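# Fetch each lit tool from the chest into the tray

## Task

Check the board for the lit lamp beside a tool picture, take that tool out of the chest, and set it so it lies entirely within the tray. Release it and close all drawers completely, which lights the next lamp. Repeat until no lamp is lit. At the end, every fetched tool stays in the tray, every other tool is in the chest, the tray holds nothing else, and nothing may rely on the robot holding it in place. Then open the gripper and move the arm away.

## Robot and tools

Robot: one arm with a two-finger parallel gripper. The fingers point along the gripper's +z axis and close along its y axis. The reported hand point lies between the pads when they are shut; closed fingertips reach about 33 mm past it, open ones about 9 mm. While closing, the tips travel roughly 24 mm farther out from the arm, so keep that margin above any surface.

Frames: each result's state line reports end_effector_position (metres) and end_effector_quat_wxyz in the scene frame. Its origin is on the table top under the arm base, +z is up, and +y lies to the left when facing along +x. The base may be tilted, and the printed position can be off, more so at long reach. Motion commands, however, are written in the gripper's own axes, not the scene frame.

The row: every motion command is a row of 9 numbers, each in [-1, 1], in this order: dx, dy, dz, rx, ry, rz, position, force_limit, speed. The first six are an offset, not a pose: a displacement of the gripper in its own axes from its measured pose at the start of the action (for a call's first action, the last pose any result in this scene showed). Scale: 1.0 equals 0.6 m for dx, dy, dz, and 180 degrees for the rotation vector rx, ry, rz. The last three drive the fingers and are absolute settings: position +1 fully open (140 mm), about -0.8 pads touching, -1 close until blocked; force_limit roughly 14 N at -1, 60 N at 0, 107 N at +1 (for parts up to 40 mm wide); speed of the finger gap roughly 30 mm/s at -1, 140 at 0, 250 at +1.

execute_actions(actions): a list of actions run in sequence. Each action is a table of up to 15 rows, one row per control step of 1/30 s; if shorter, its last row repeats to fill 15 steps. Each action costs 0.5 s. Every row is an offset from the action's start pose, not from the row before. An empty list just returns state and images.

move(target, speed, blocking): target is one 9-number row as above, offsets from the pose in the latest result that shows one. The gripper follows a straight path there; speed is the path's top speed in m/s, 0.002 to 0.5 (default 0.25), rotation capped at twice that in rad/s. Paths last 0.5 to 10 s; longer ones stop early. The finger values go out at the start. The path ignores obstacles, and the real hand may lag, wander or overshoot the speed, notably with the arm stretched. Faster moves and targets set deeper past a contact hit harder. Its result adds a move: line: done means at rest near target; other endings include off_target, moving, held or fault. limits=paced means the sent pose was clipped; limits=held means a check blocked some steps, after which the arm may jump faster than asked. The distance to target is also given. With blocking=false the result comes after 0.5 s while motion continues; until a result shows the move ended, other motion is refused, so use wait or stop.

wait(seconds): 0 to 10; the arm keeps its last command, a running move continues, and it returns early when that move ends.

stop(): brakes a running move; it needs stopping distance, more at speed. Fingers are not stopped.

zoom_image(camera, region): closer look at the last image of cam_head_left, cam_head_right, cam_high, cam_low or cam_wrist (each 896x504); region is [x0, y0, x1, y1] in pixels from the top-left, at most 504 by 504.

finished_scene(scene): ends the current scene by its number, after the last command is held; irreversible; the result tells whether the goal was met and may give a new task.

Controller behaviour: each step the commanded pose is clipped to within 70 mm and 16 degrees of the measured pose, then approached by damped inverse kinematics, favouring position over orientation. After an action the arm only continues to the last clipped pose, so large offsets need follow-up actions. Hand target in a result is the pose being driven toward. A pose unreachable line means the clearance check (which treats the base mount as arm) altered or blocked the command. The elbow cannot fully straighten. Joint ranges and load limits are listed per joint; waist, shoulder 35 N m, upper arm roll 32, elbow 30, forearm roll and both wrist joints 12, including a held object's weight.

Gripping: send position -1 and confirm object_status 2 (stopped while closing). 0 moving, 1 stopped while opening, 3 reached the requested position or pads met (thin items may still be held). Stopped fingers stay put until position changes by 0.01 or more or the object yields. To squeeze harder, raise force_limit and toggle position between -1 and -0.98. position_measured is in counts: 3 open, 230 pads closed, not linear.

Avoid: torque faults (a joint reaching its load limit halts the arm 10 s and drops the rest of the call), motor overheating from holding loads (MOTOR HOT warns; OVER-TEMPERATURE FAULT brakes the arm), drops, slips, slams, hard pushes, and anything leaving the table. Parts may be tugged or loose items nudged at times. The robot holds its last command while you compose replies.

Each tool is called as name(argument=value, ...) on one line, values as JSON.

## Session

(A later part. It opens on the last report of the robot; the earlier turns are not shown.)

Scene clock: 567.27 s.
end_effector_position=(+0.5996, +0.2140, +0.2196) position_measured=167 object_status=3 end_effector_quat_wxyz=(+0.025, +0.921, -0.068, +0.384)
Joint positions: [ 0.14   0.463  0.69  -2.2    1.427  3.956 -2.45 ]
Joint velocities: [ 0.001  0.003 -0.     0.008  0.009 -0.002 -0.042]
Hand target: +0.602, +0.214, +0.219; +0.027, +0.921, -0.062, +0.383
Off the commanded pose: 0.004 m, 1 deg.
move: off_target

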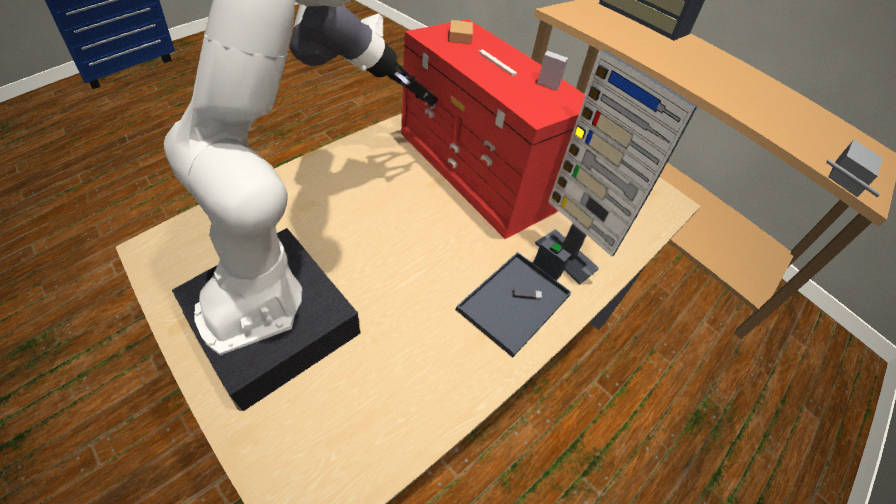

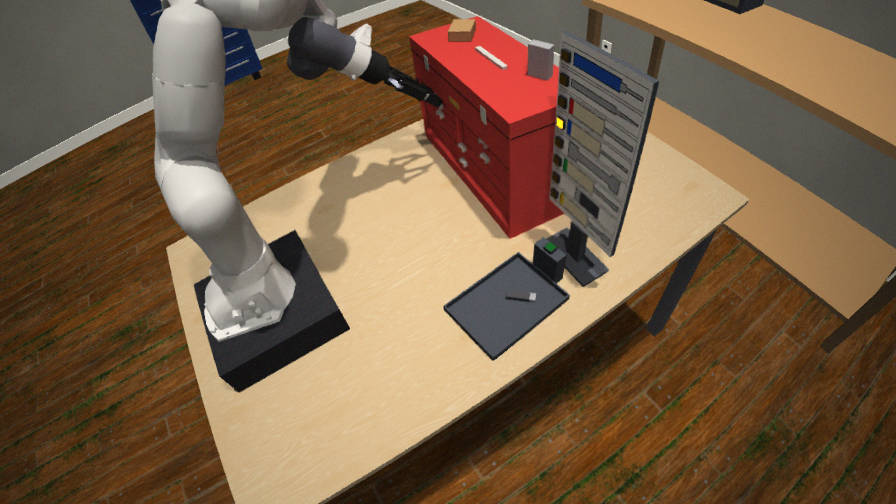

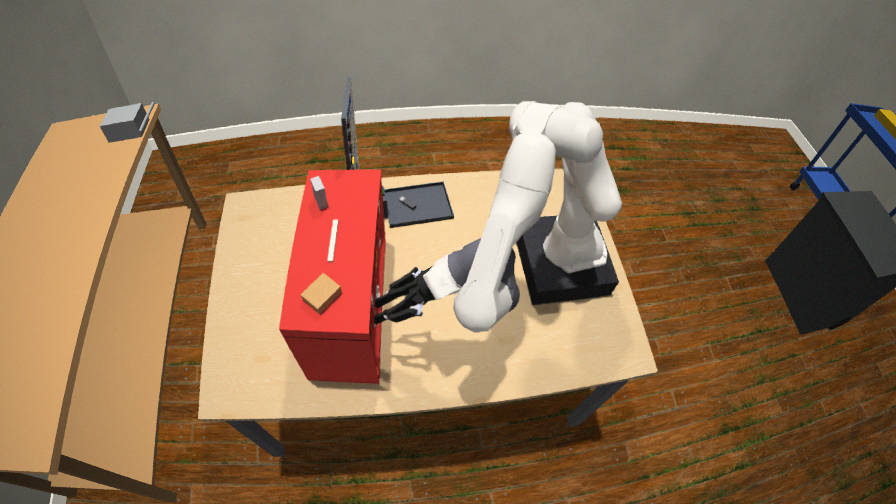

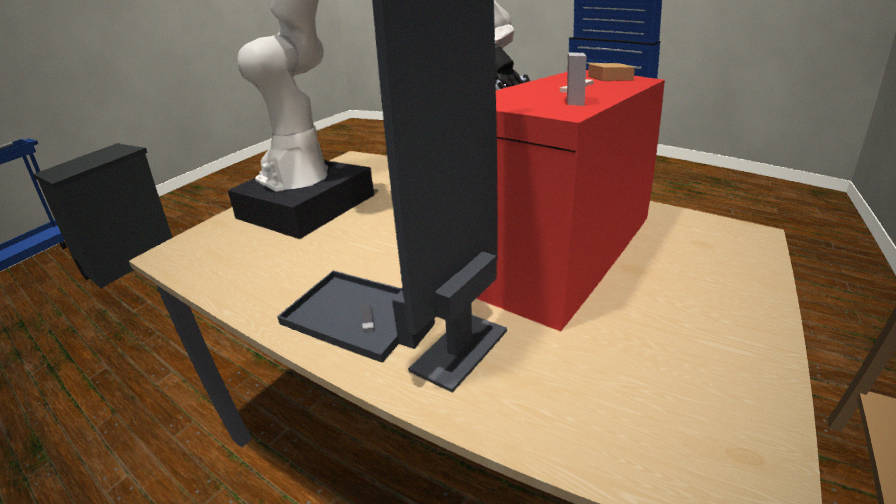

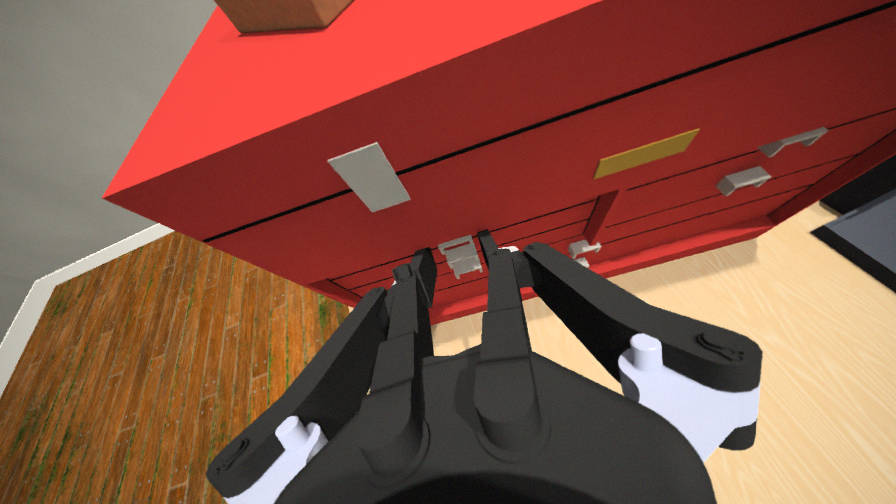

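execute_actions(actions=[[[-0.002,0,-0.002,0,0,0,-0.3,-0.3,0],[-0.005,0,-0.005,0,0,0,-0.3,-0.3,0],[-0.009,0,-0.009,0,0,0,-0.3,-0.3,0],[-0.013,0,-0.013,0,0,0,-0.3,-0.3,0],[-0.018,0,-0.018,0,0,0,-0.3,-0.3,0],[-0.023,0,-0.023,0,0,0,-0.3,-0.3,0],[-0.028,0,-0.028,0,0,0,-0.3,-0.3,0],[-0.032,0,-0.032,0,0,0,-0.3,-0.3,0],[-0.035,0,-0.035,0,0,0,-0.3,-0.3,0],[-0.037,0,-0.037,0,0,0,-0.3,-0.3,0],[-0.038,0,-0.038,0,0,0,-0.3,-0.3,0]]])

zoom_image(camera="cam_head_left", region=[530, 40, 710, 270])

Scene clock: 571.27 s.
end_effector_position=(+0.5690, +0.2193, +0.2186) position_measured=167 object_status=3 end_effector_quat_wxyz=(+0.030, +0.922, -0.054, +0.381)
Joint positions: [ 0.149  0.42   0.722 -2.286  1.429  3.972 -2.407]
Joint velocities: [-0.001 -0.015  0.011 -0.04   0.001  0.022  0.097]
Hand target: +0.568, +0.218, +0.220; +0.026, +0.921, -0.068, +0.384
Off the commanded pose: 0.002 m, 2 deg.

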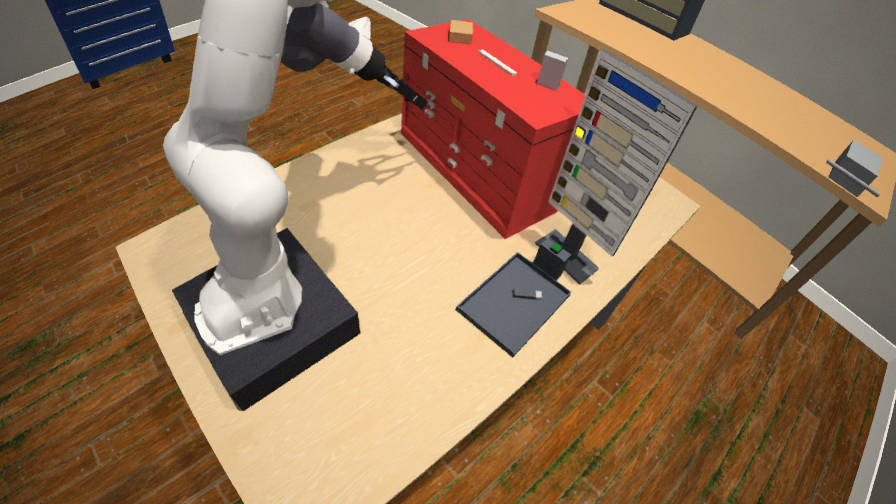

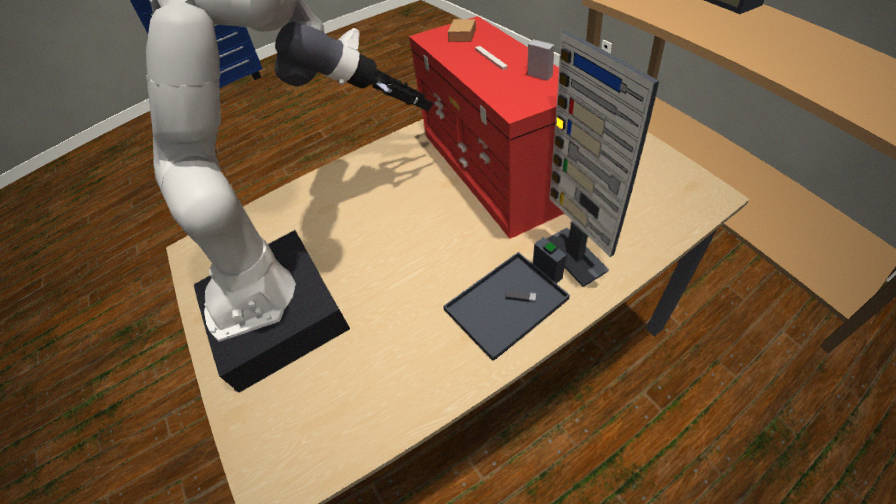

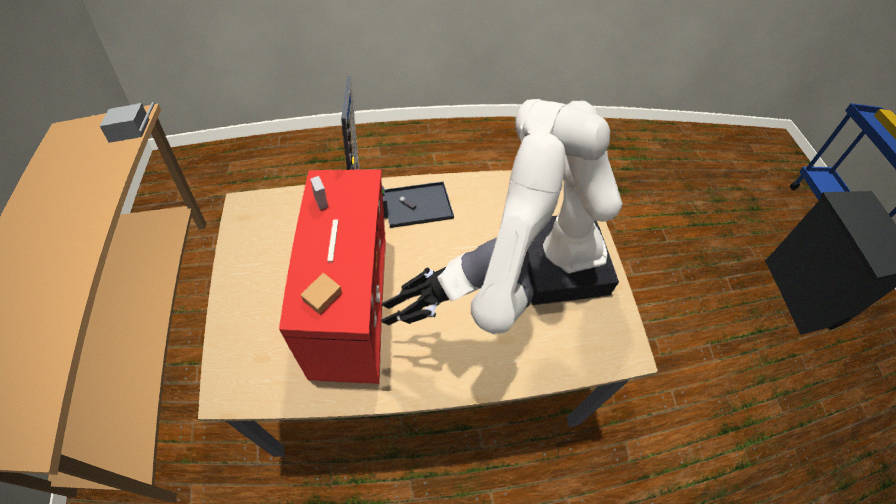

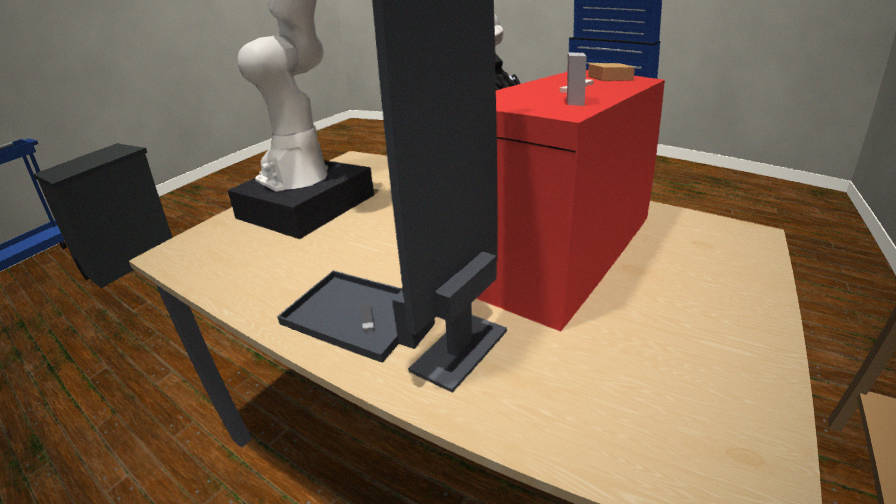

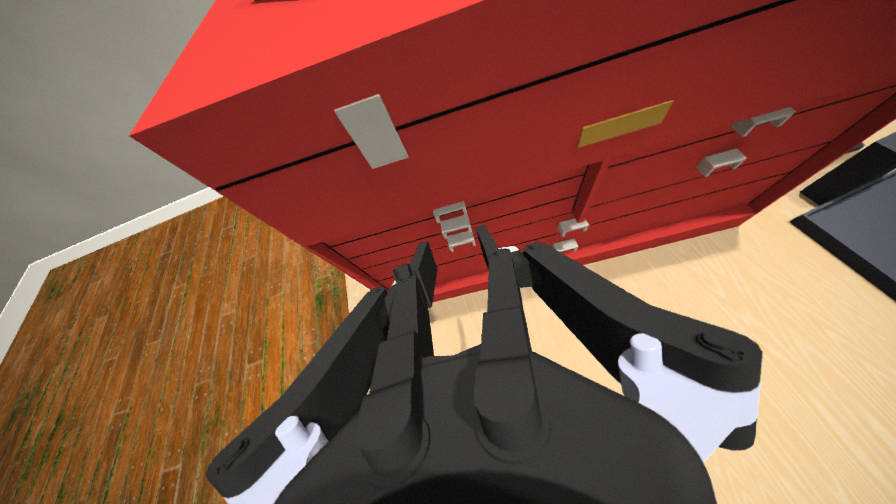

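Region (530, 40, 710, 270) of cam_head_left's 896x504 image, scaled by 2.191, with more detail than that image has; it fills the left 394 columns of this view, and the rest is white.

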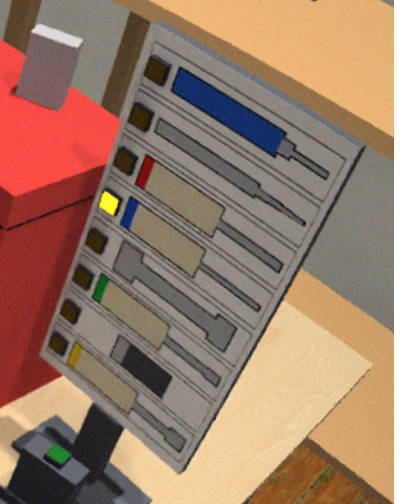

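move(target=[-0.1603,0.2092,0.1689,0,0.0023,0.0056,-0.3,-0.3,0], speed=0.2)

zoom_image(camera="cam_wrist", region=[360, 150, 560, 300])

Scene clock: 580.23 s.
end_effector_position=(+0.5578, +0.0967, +0.0796) position_measured=167 object_status=3 end_effector_quat_wxyz=(+0.026, +0.921, -0.057, +0.385)
Joint positions: [-0.157  0.766  0.639 -2.548  0.678  4.216 -1.977]
Joint velocities: [-0.005  0.004  0.005  0.    -0.004  0.017  0.019]
Hand target: +0.558, +0.097, +0.080; +0.023, +0.920, -0.061, +0.387
Off the commanded pose: 0.004 m, 1 deg.
move: off_target

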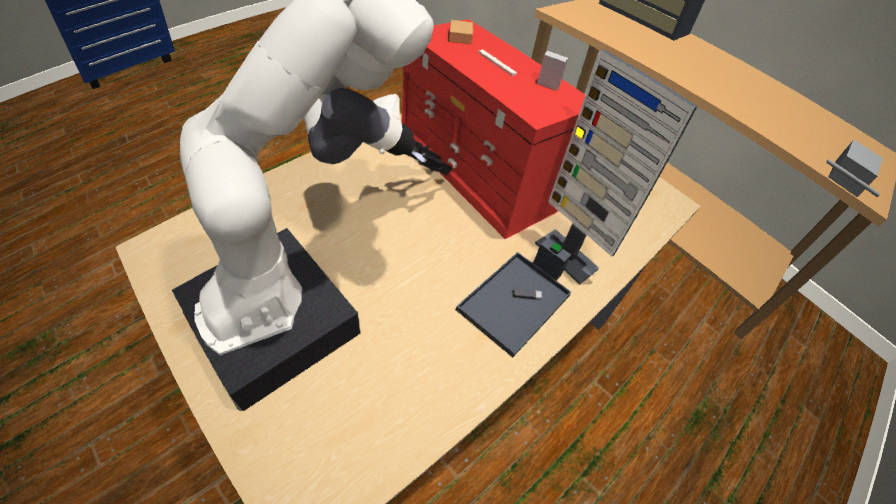

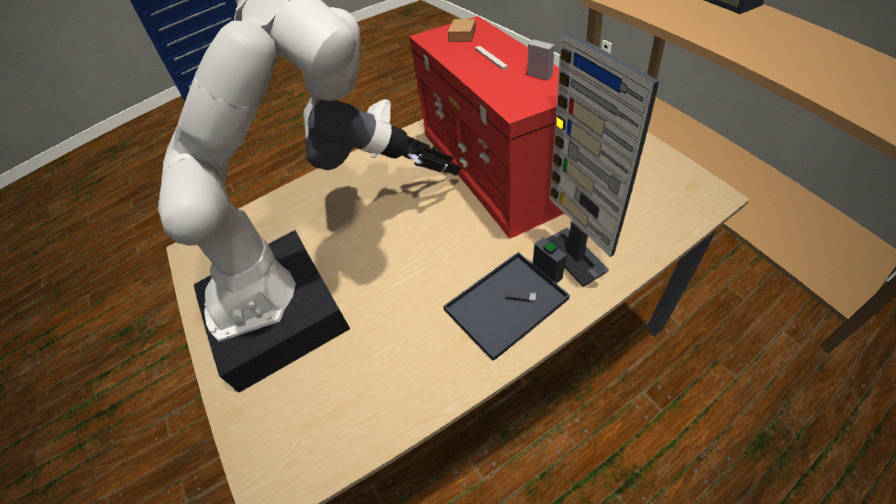

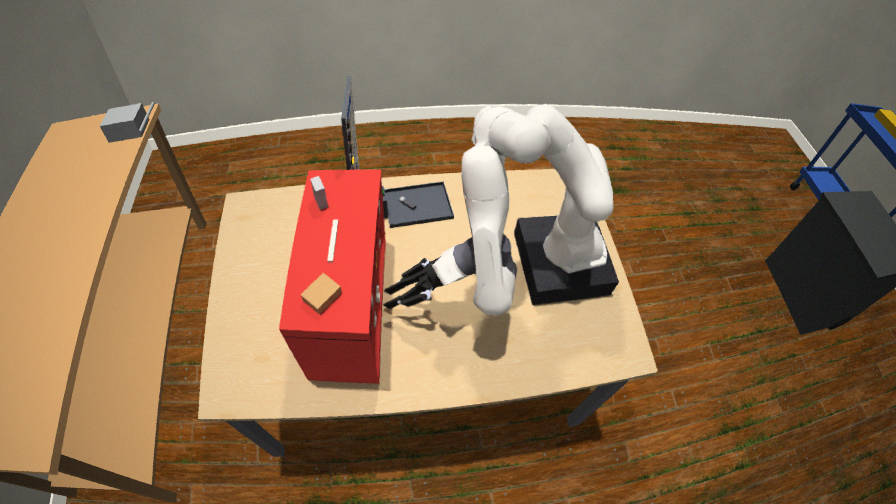

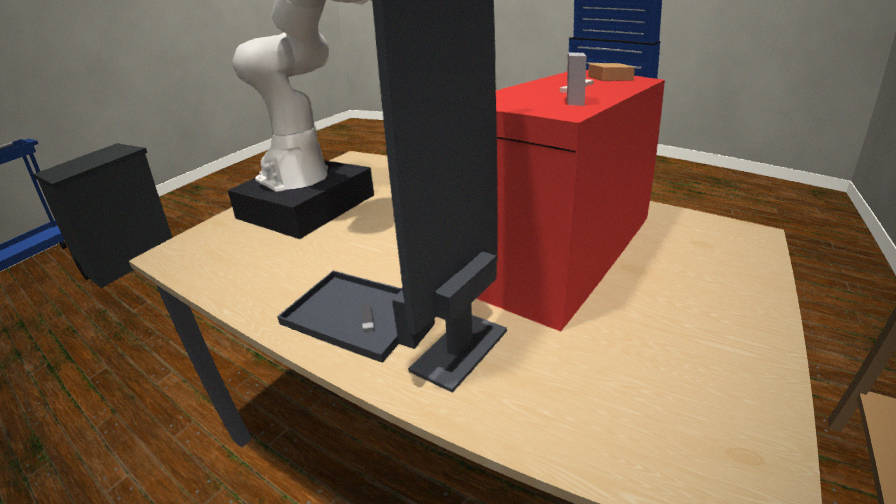

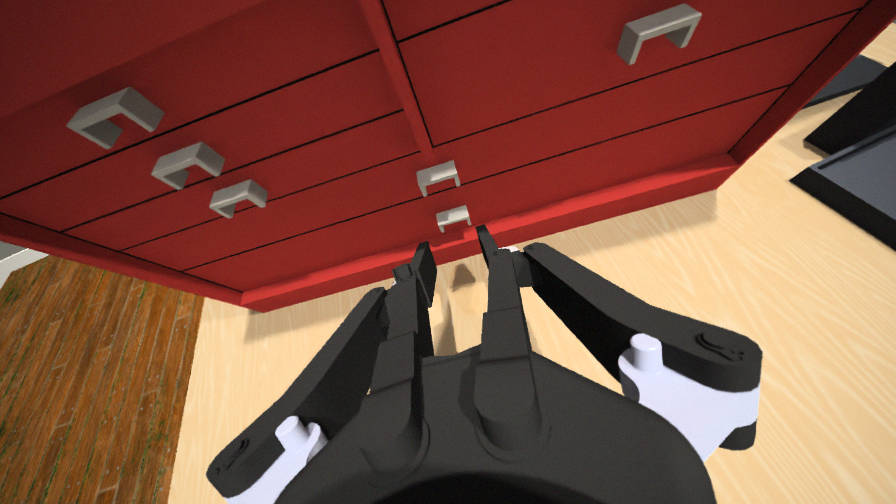

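Region (360, 150, 560, 300) of cam_wrist's 896x504 image, scaled by 2.520, with more detail than that image has; it fills the top 378 rows of this view, and the rest is white.

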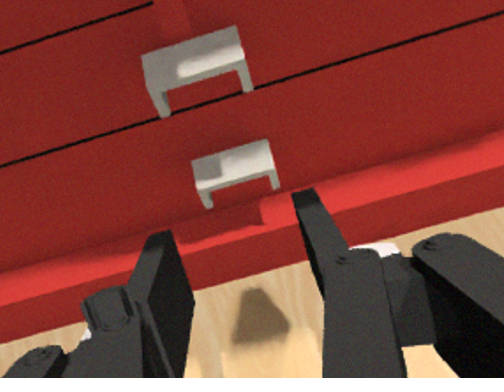

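execute_actions(actions=[[[0.001,0.001,0.001,-0.0018,0,0.0027,-0.3,-0.3,0],[0.003,0.0025,0.0028,-0.0018,0,0.0027,-0.3,-0.3,0],[0.006,0.004,0.0055,-0.0018,0,0.0027,-0.3,-0.3,0],[0.009,0.0055,0.0084,-0.0018,0,0.0027,-0.3,-0.3,0],[0.0125,0.0066,0.0116,-0.0018,0,0.0027,-0.3,-0.3,0],[0.016,0.0074,0.0149,-0.0018,0,0.0027,-0.3,-0.3,0],[0.0195,0.0074,0.0181,-0.0018,0,0.0027,-0.3,-0.3,0],[0.0225,0.0074,0.0209,-0.0018,0,0.0027,-0.3,-0.3,0],[0.025,0.0074,0.0232,-0.0018,0,0.0027,-0.3,-0.3,0],[0.027,0.0074,0.0251,-0.0018,0,0.0027,-0.3,-0.3,0],[0.0285,0.0074,0.0265,-0.0018,0,0.0027,-0.3,-0.3,0],[0.0295,0.0074,0.0274,-0.0018,0,0.0027,-0.3,-0.3,0]]])

zoom_image(camera="cam_wrist", region=[360, 150, 560, 300])

Scene clock: 592.00 s.
end_effector_position=(+0.5808, +0.0893, +0.0824) position_measured=167 object_status=3 end_effector_quat_wxyz=(+0.025, +0.919, -0.068, +0.389)
Joint positions: [-0.16   0.763  0.621 -2.494  0.68   4.174 -1.99 ]
Joint velocities: [-0.    -0.004 -0.021  0.031  0.    -0.064 -0.034]
Hand target: +0.581, +0.089, +0.080; +0.027, +0.920, -0.062, +0.385
Off the commanded pose: 0.002 m, 1 deg.

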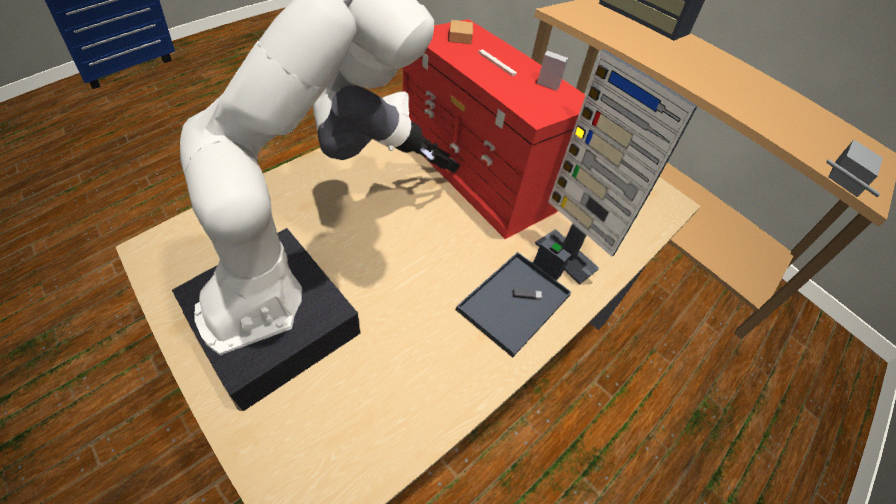

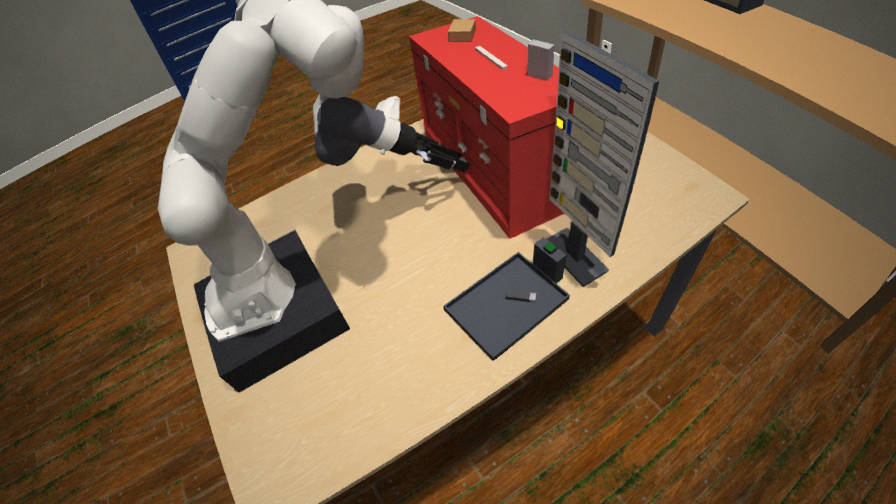

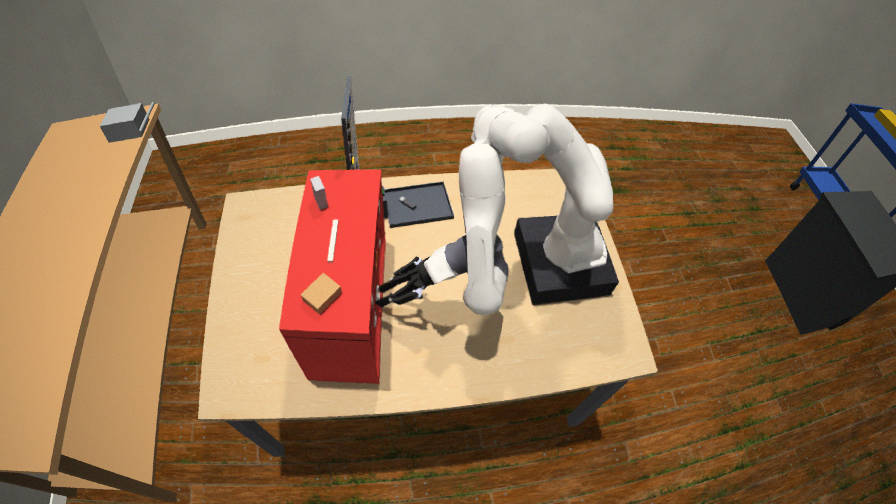

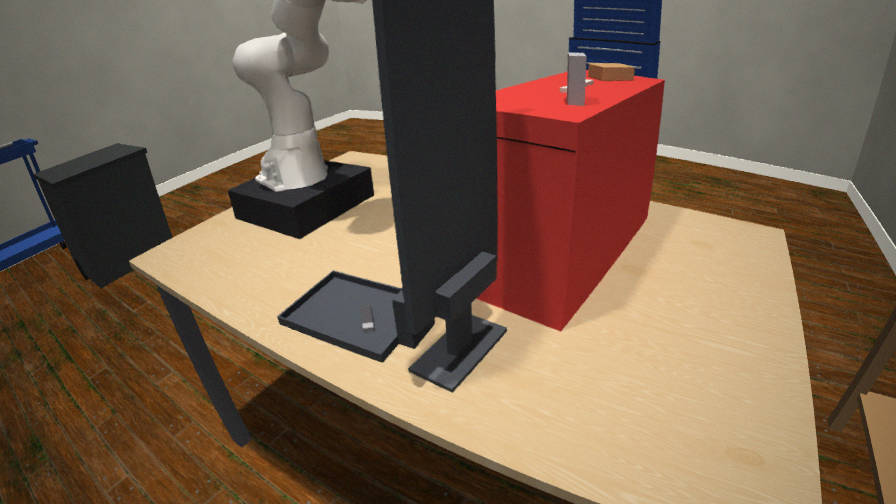

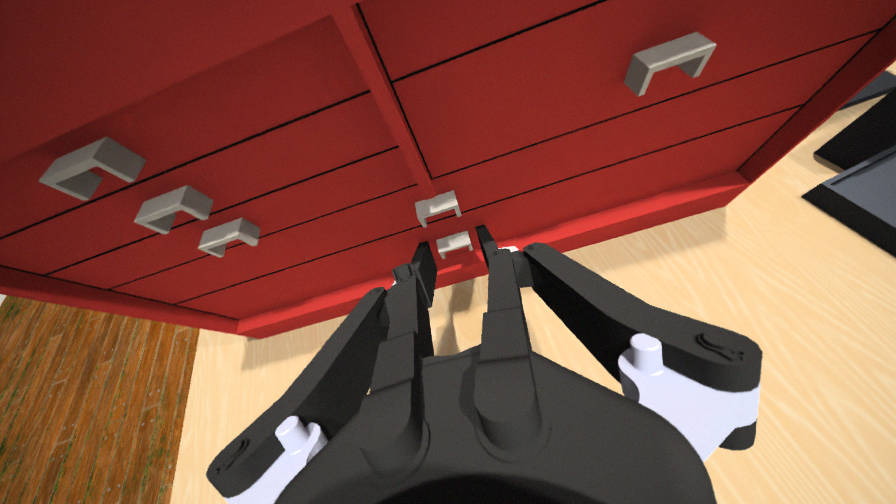

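Region (360, 150, 560, 300) of cam_wrist's 896x504 image, scaled by 2.520, with more detail than that image has; it fills the top 378 rows of this view, and the rest is white.

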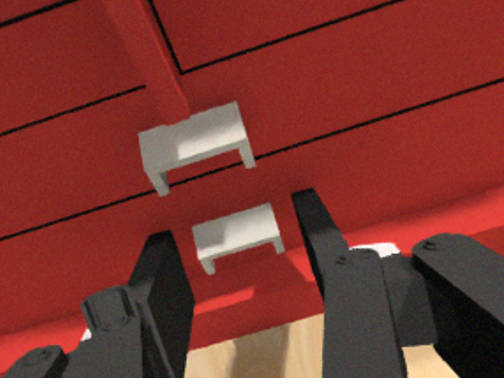

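execute_actions(actions=[])

execute_actions(actions=[[[0,0,0,0,0,0,-1,-0.3,-0.3]]])

Scene clock: 593.43 s.
end_effector_position=(+0.5805, +0.0899, +0.0799) position_measured=167 object_status=3 end_effector_quat_wxyz=(+0.025, +0.920, -0.063, +0.385)
Joint positions: [-0.16   0.763  0.619 -2.492  0.68   4.163 -2.   ]
Joint velocities: [ 0.    -0.     0.001  0.001  0.001  0.     0.001]
Hand target: +0.581, +0.089, +0.080; +0.027, +0.920, -0.062, +0.385
Off the commanded pose: 0.001 m, 0 deg.

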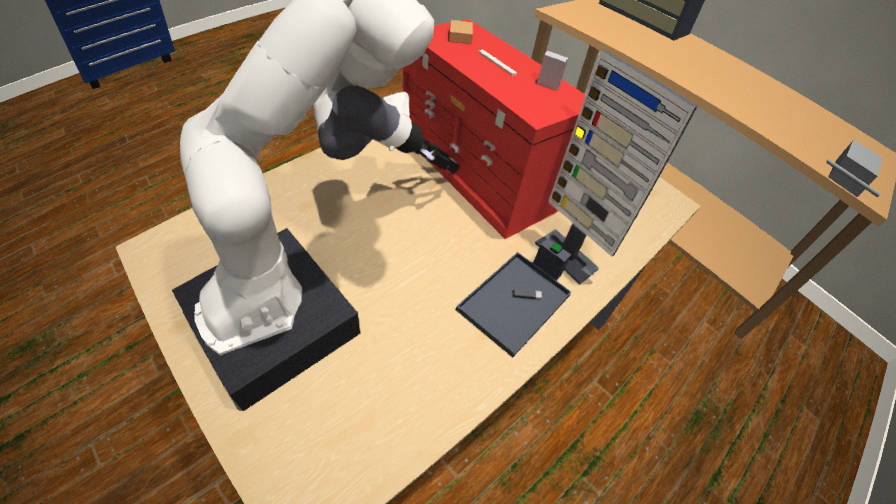

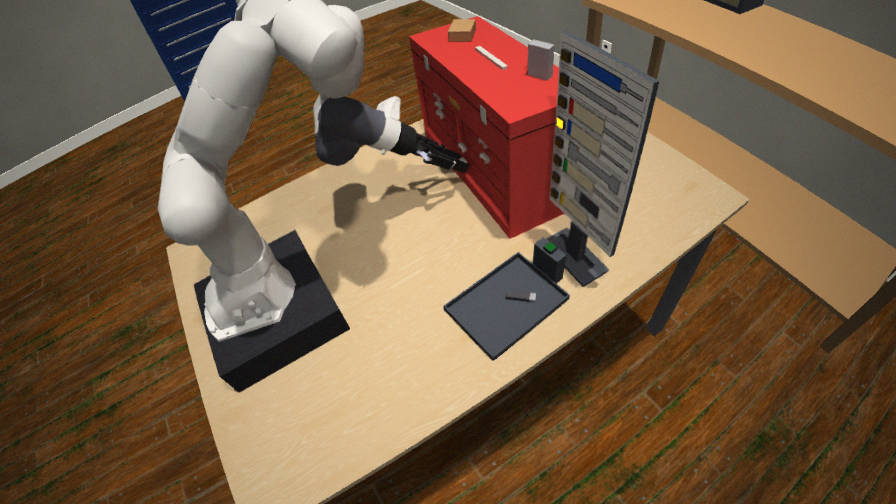

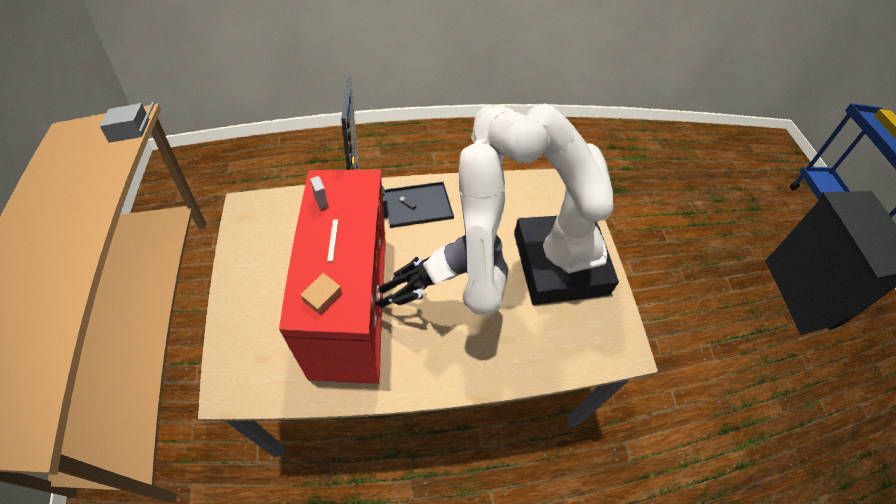

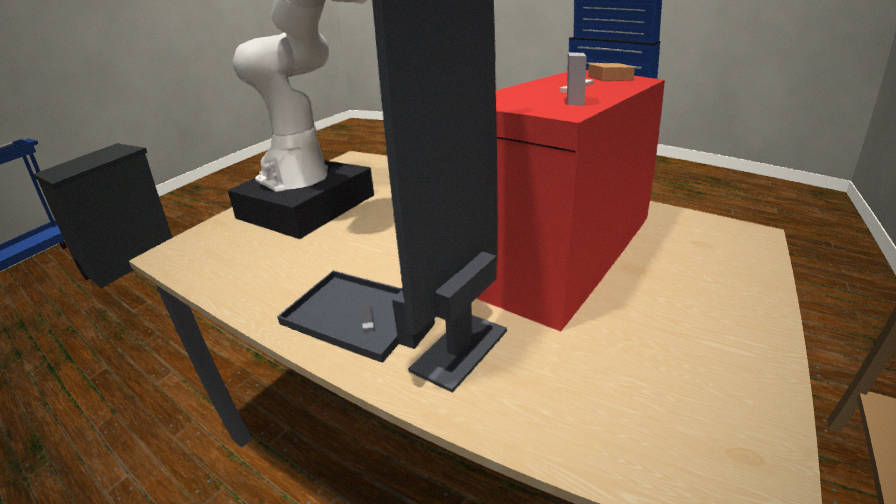

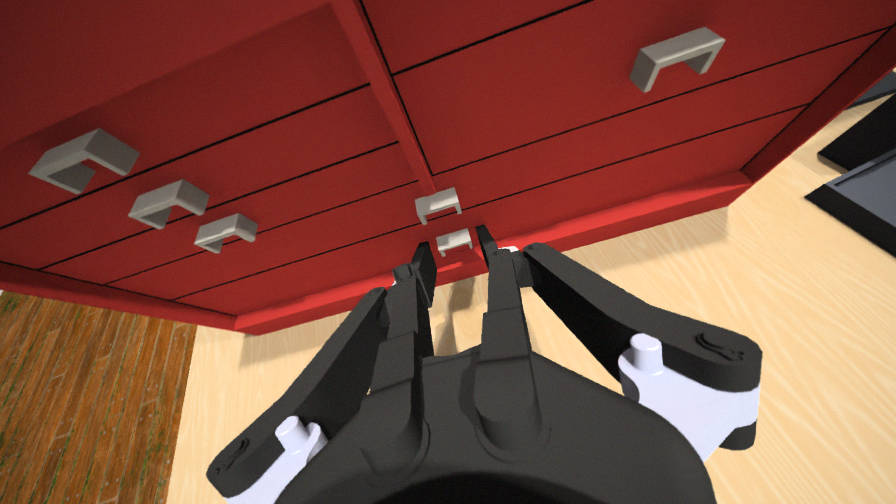

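Scene clock: 593.93 s.
end_effector_position=(+0.5803, +0.0895, +0.0800) position_measured=192 object_status=2 end_effector_quat_wxyz=(+0.026, +0.920, -0.063, +0.385)
Joint positions: [-0.161  0.763  0.619 -2.492  0.681  4.164 -2.   ]
Joint velocities: [-0.001  0.     0.001 -0.001 -0.002 -0.001 -0.002]
Hand target: +0.580, +0.090, +0.080; +0.025, +0.920, -0.063, +0.385
Off the commanded pose: 0.000 m, 0 deg.

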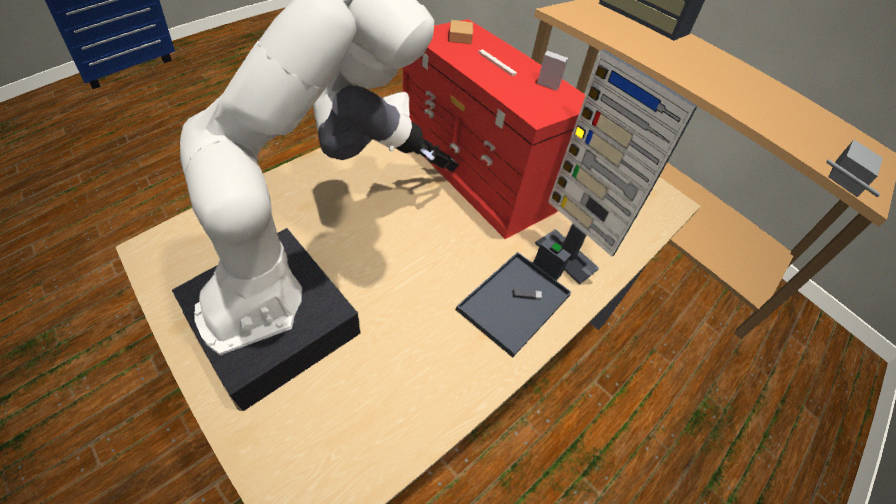

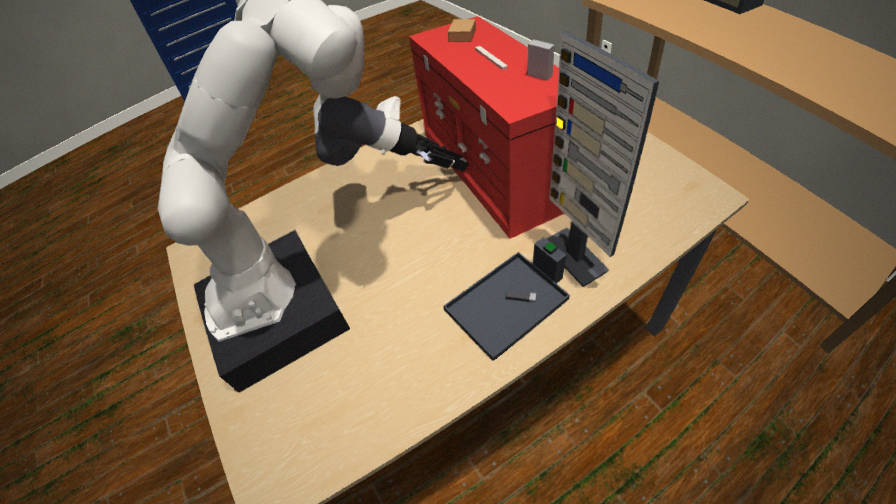

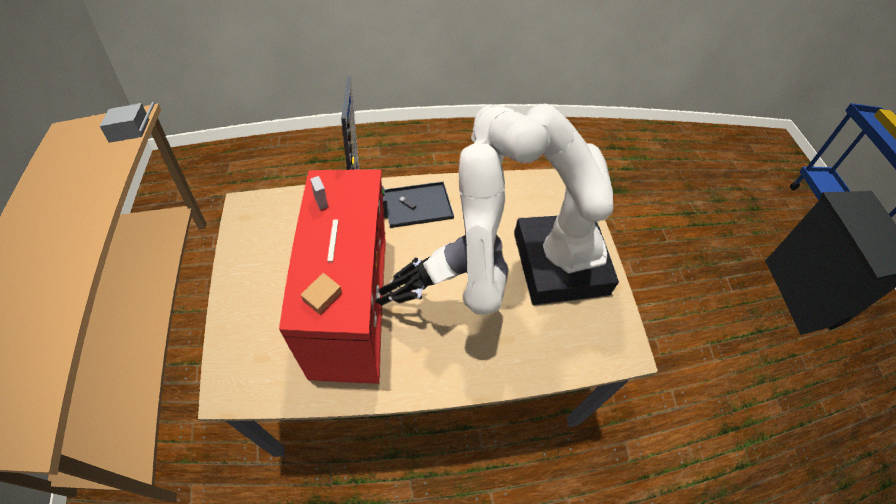

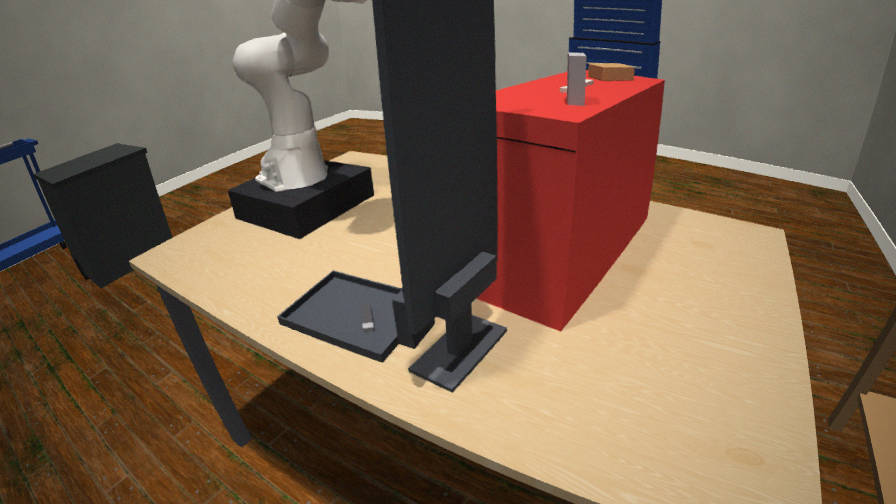

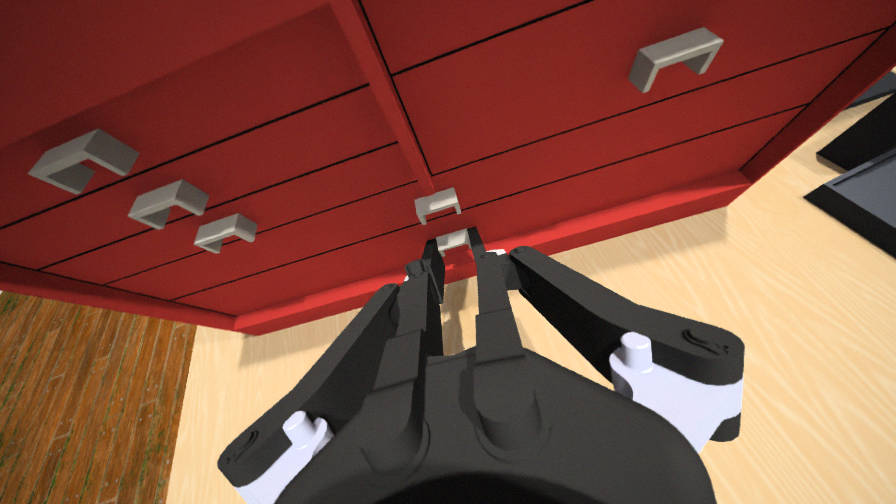

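move(target=[-0.1557,0,-0.1732,0,-0.1,0,-1,-0.3,-0.3], speed=0.12)

Scene clock: 598.40 s.
end_effector_position=(+0.4452, +0.1071, +0.0886) position_measured=192 object_status=2 end_effector_quat_wxyz=(+0.014, +0.968, -0.070, +0.240)
Joint positions: [-0.183  0.375  0.823 -2.753  1.101  3.765 -2.054]
Joint velocities: [ 0.012 -0.016 -0.008  0.009  0.037 -0.032 -0.042]
Hand target: +0.443, +0.107, +0.088; +0.015, +0.969, -0.066, +0.237
Off the commanded pose: 0.004 m, 1 deg.
move: off_target

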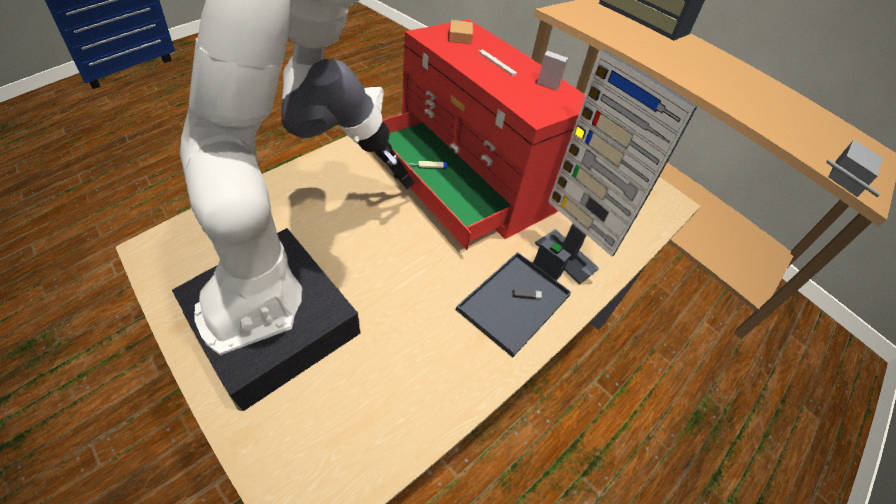

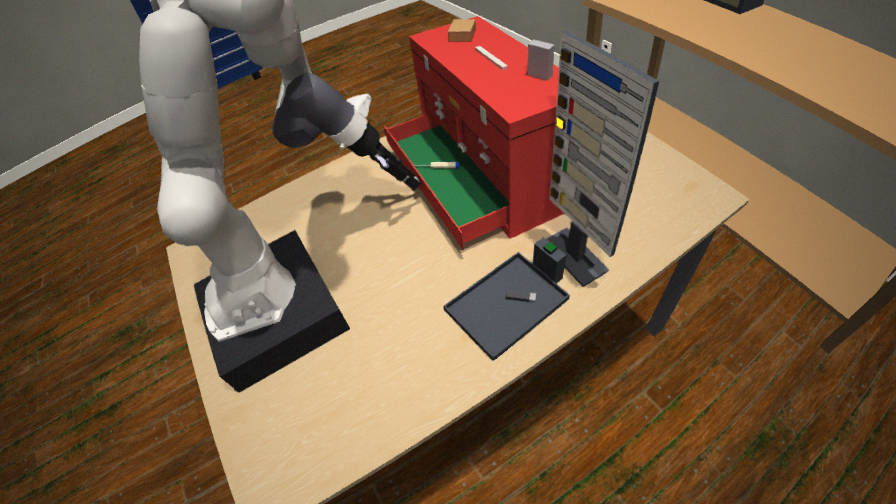

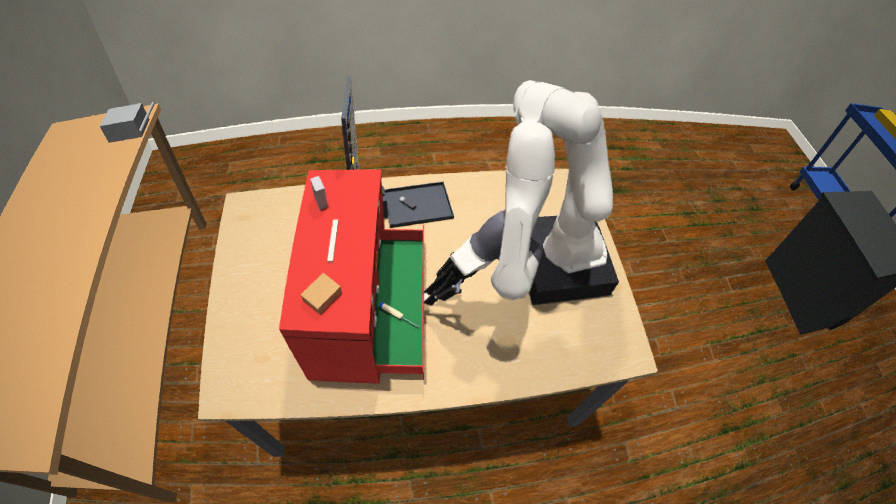

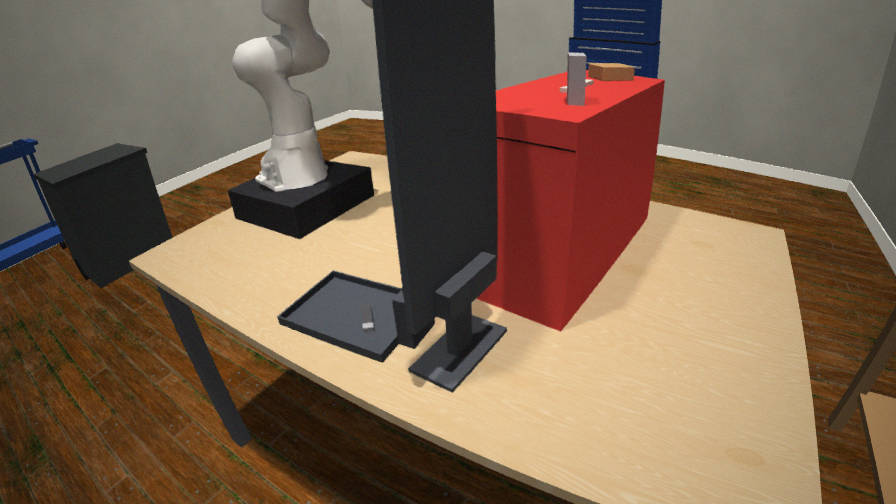

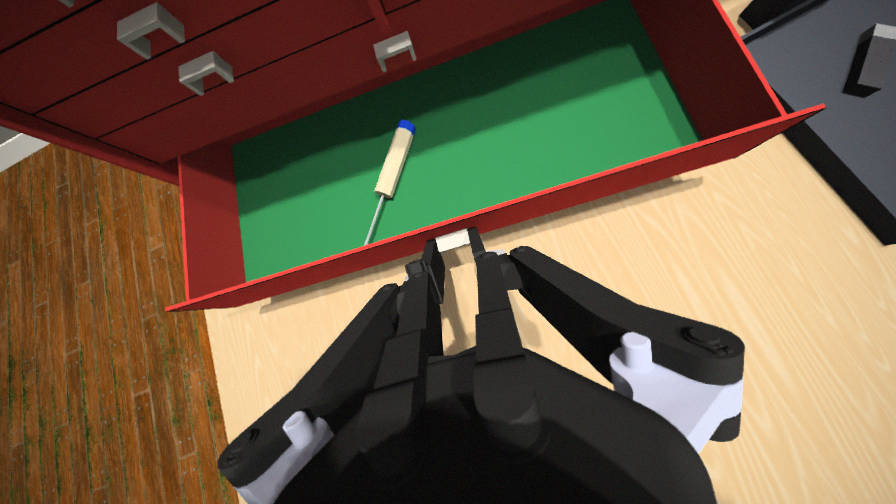

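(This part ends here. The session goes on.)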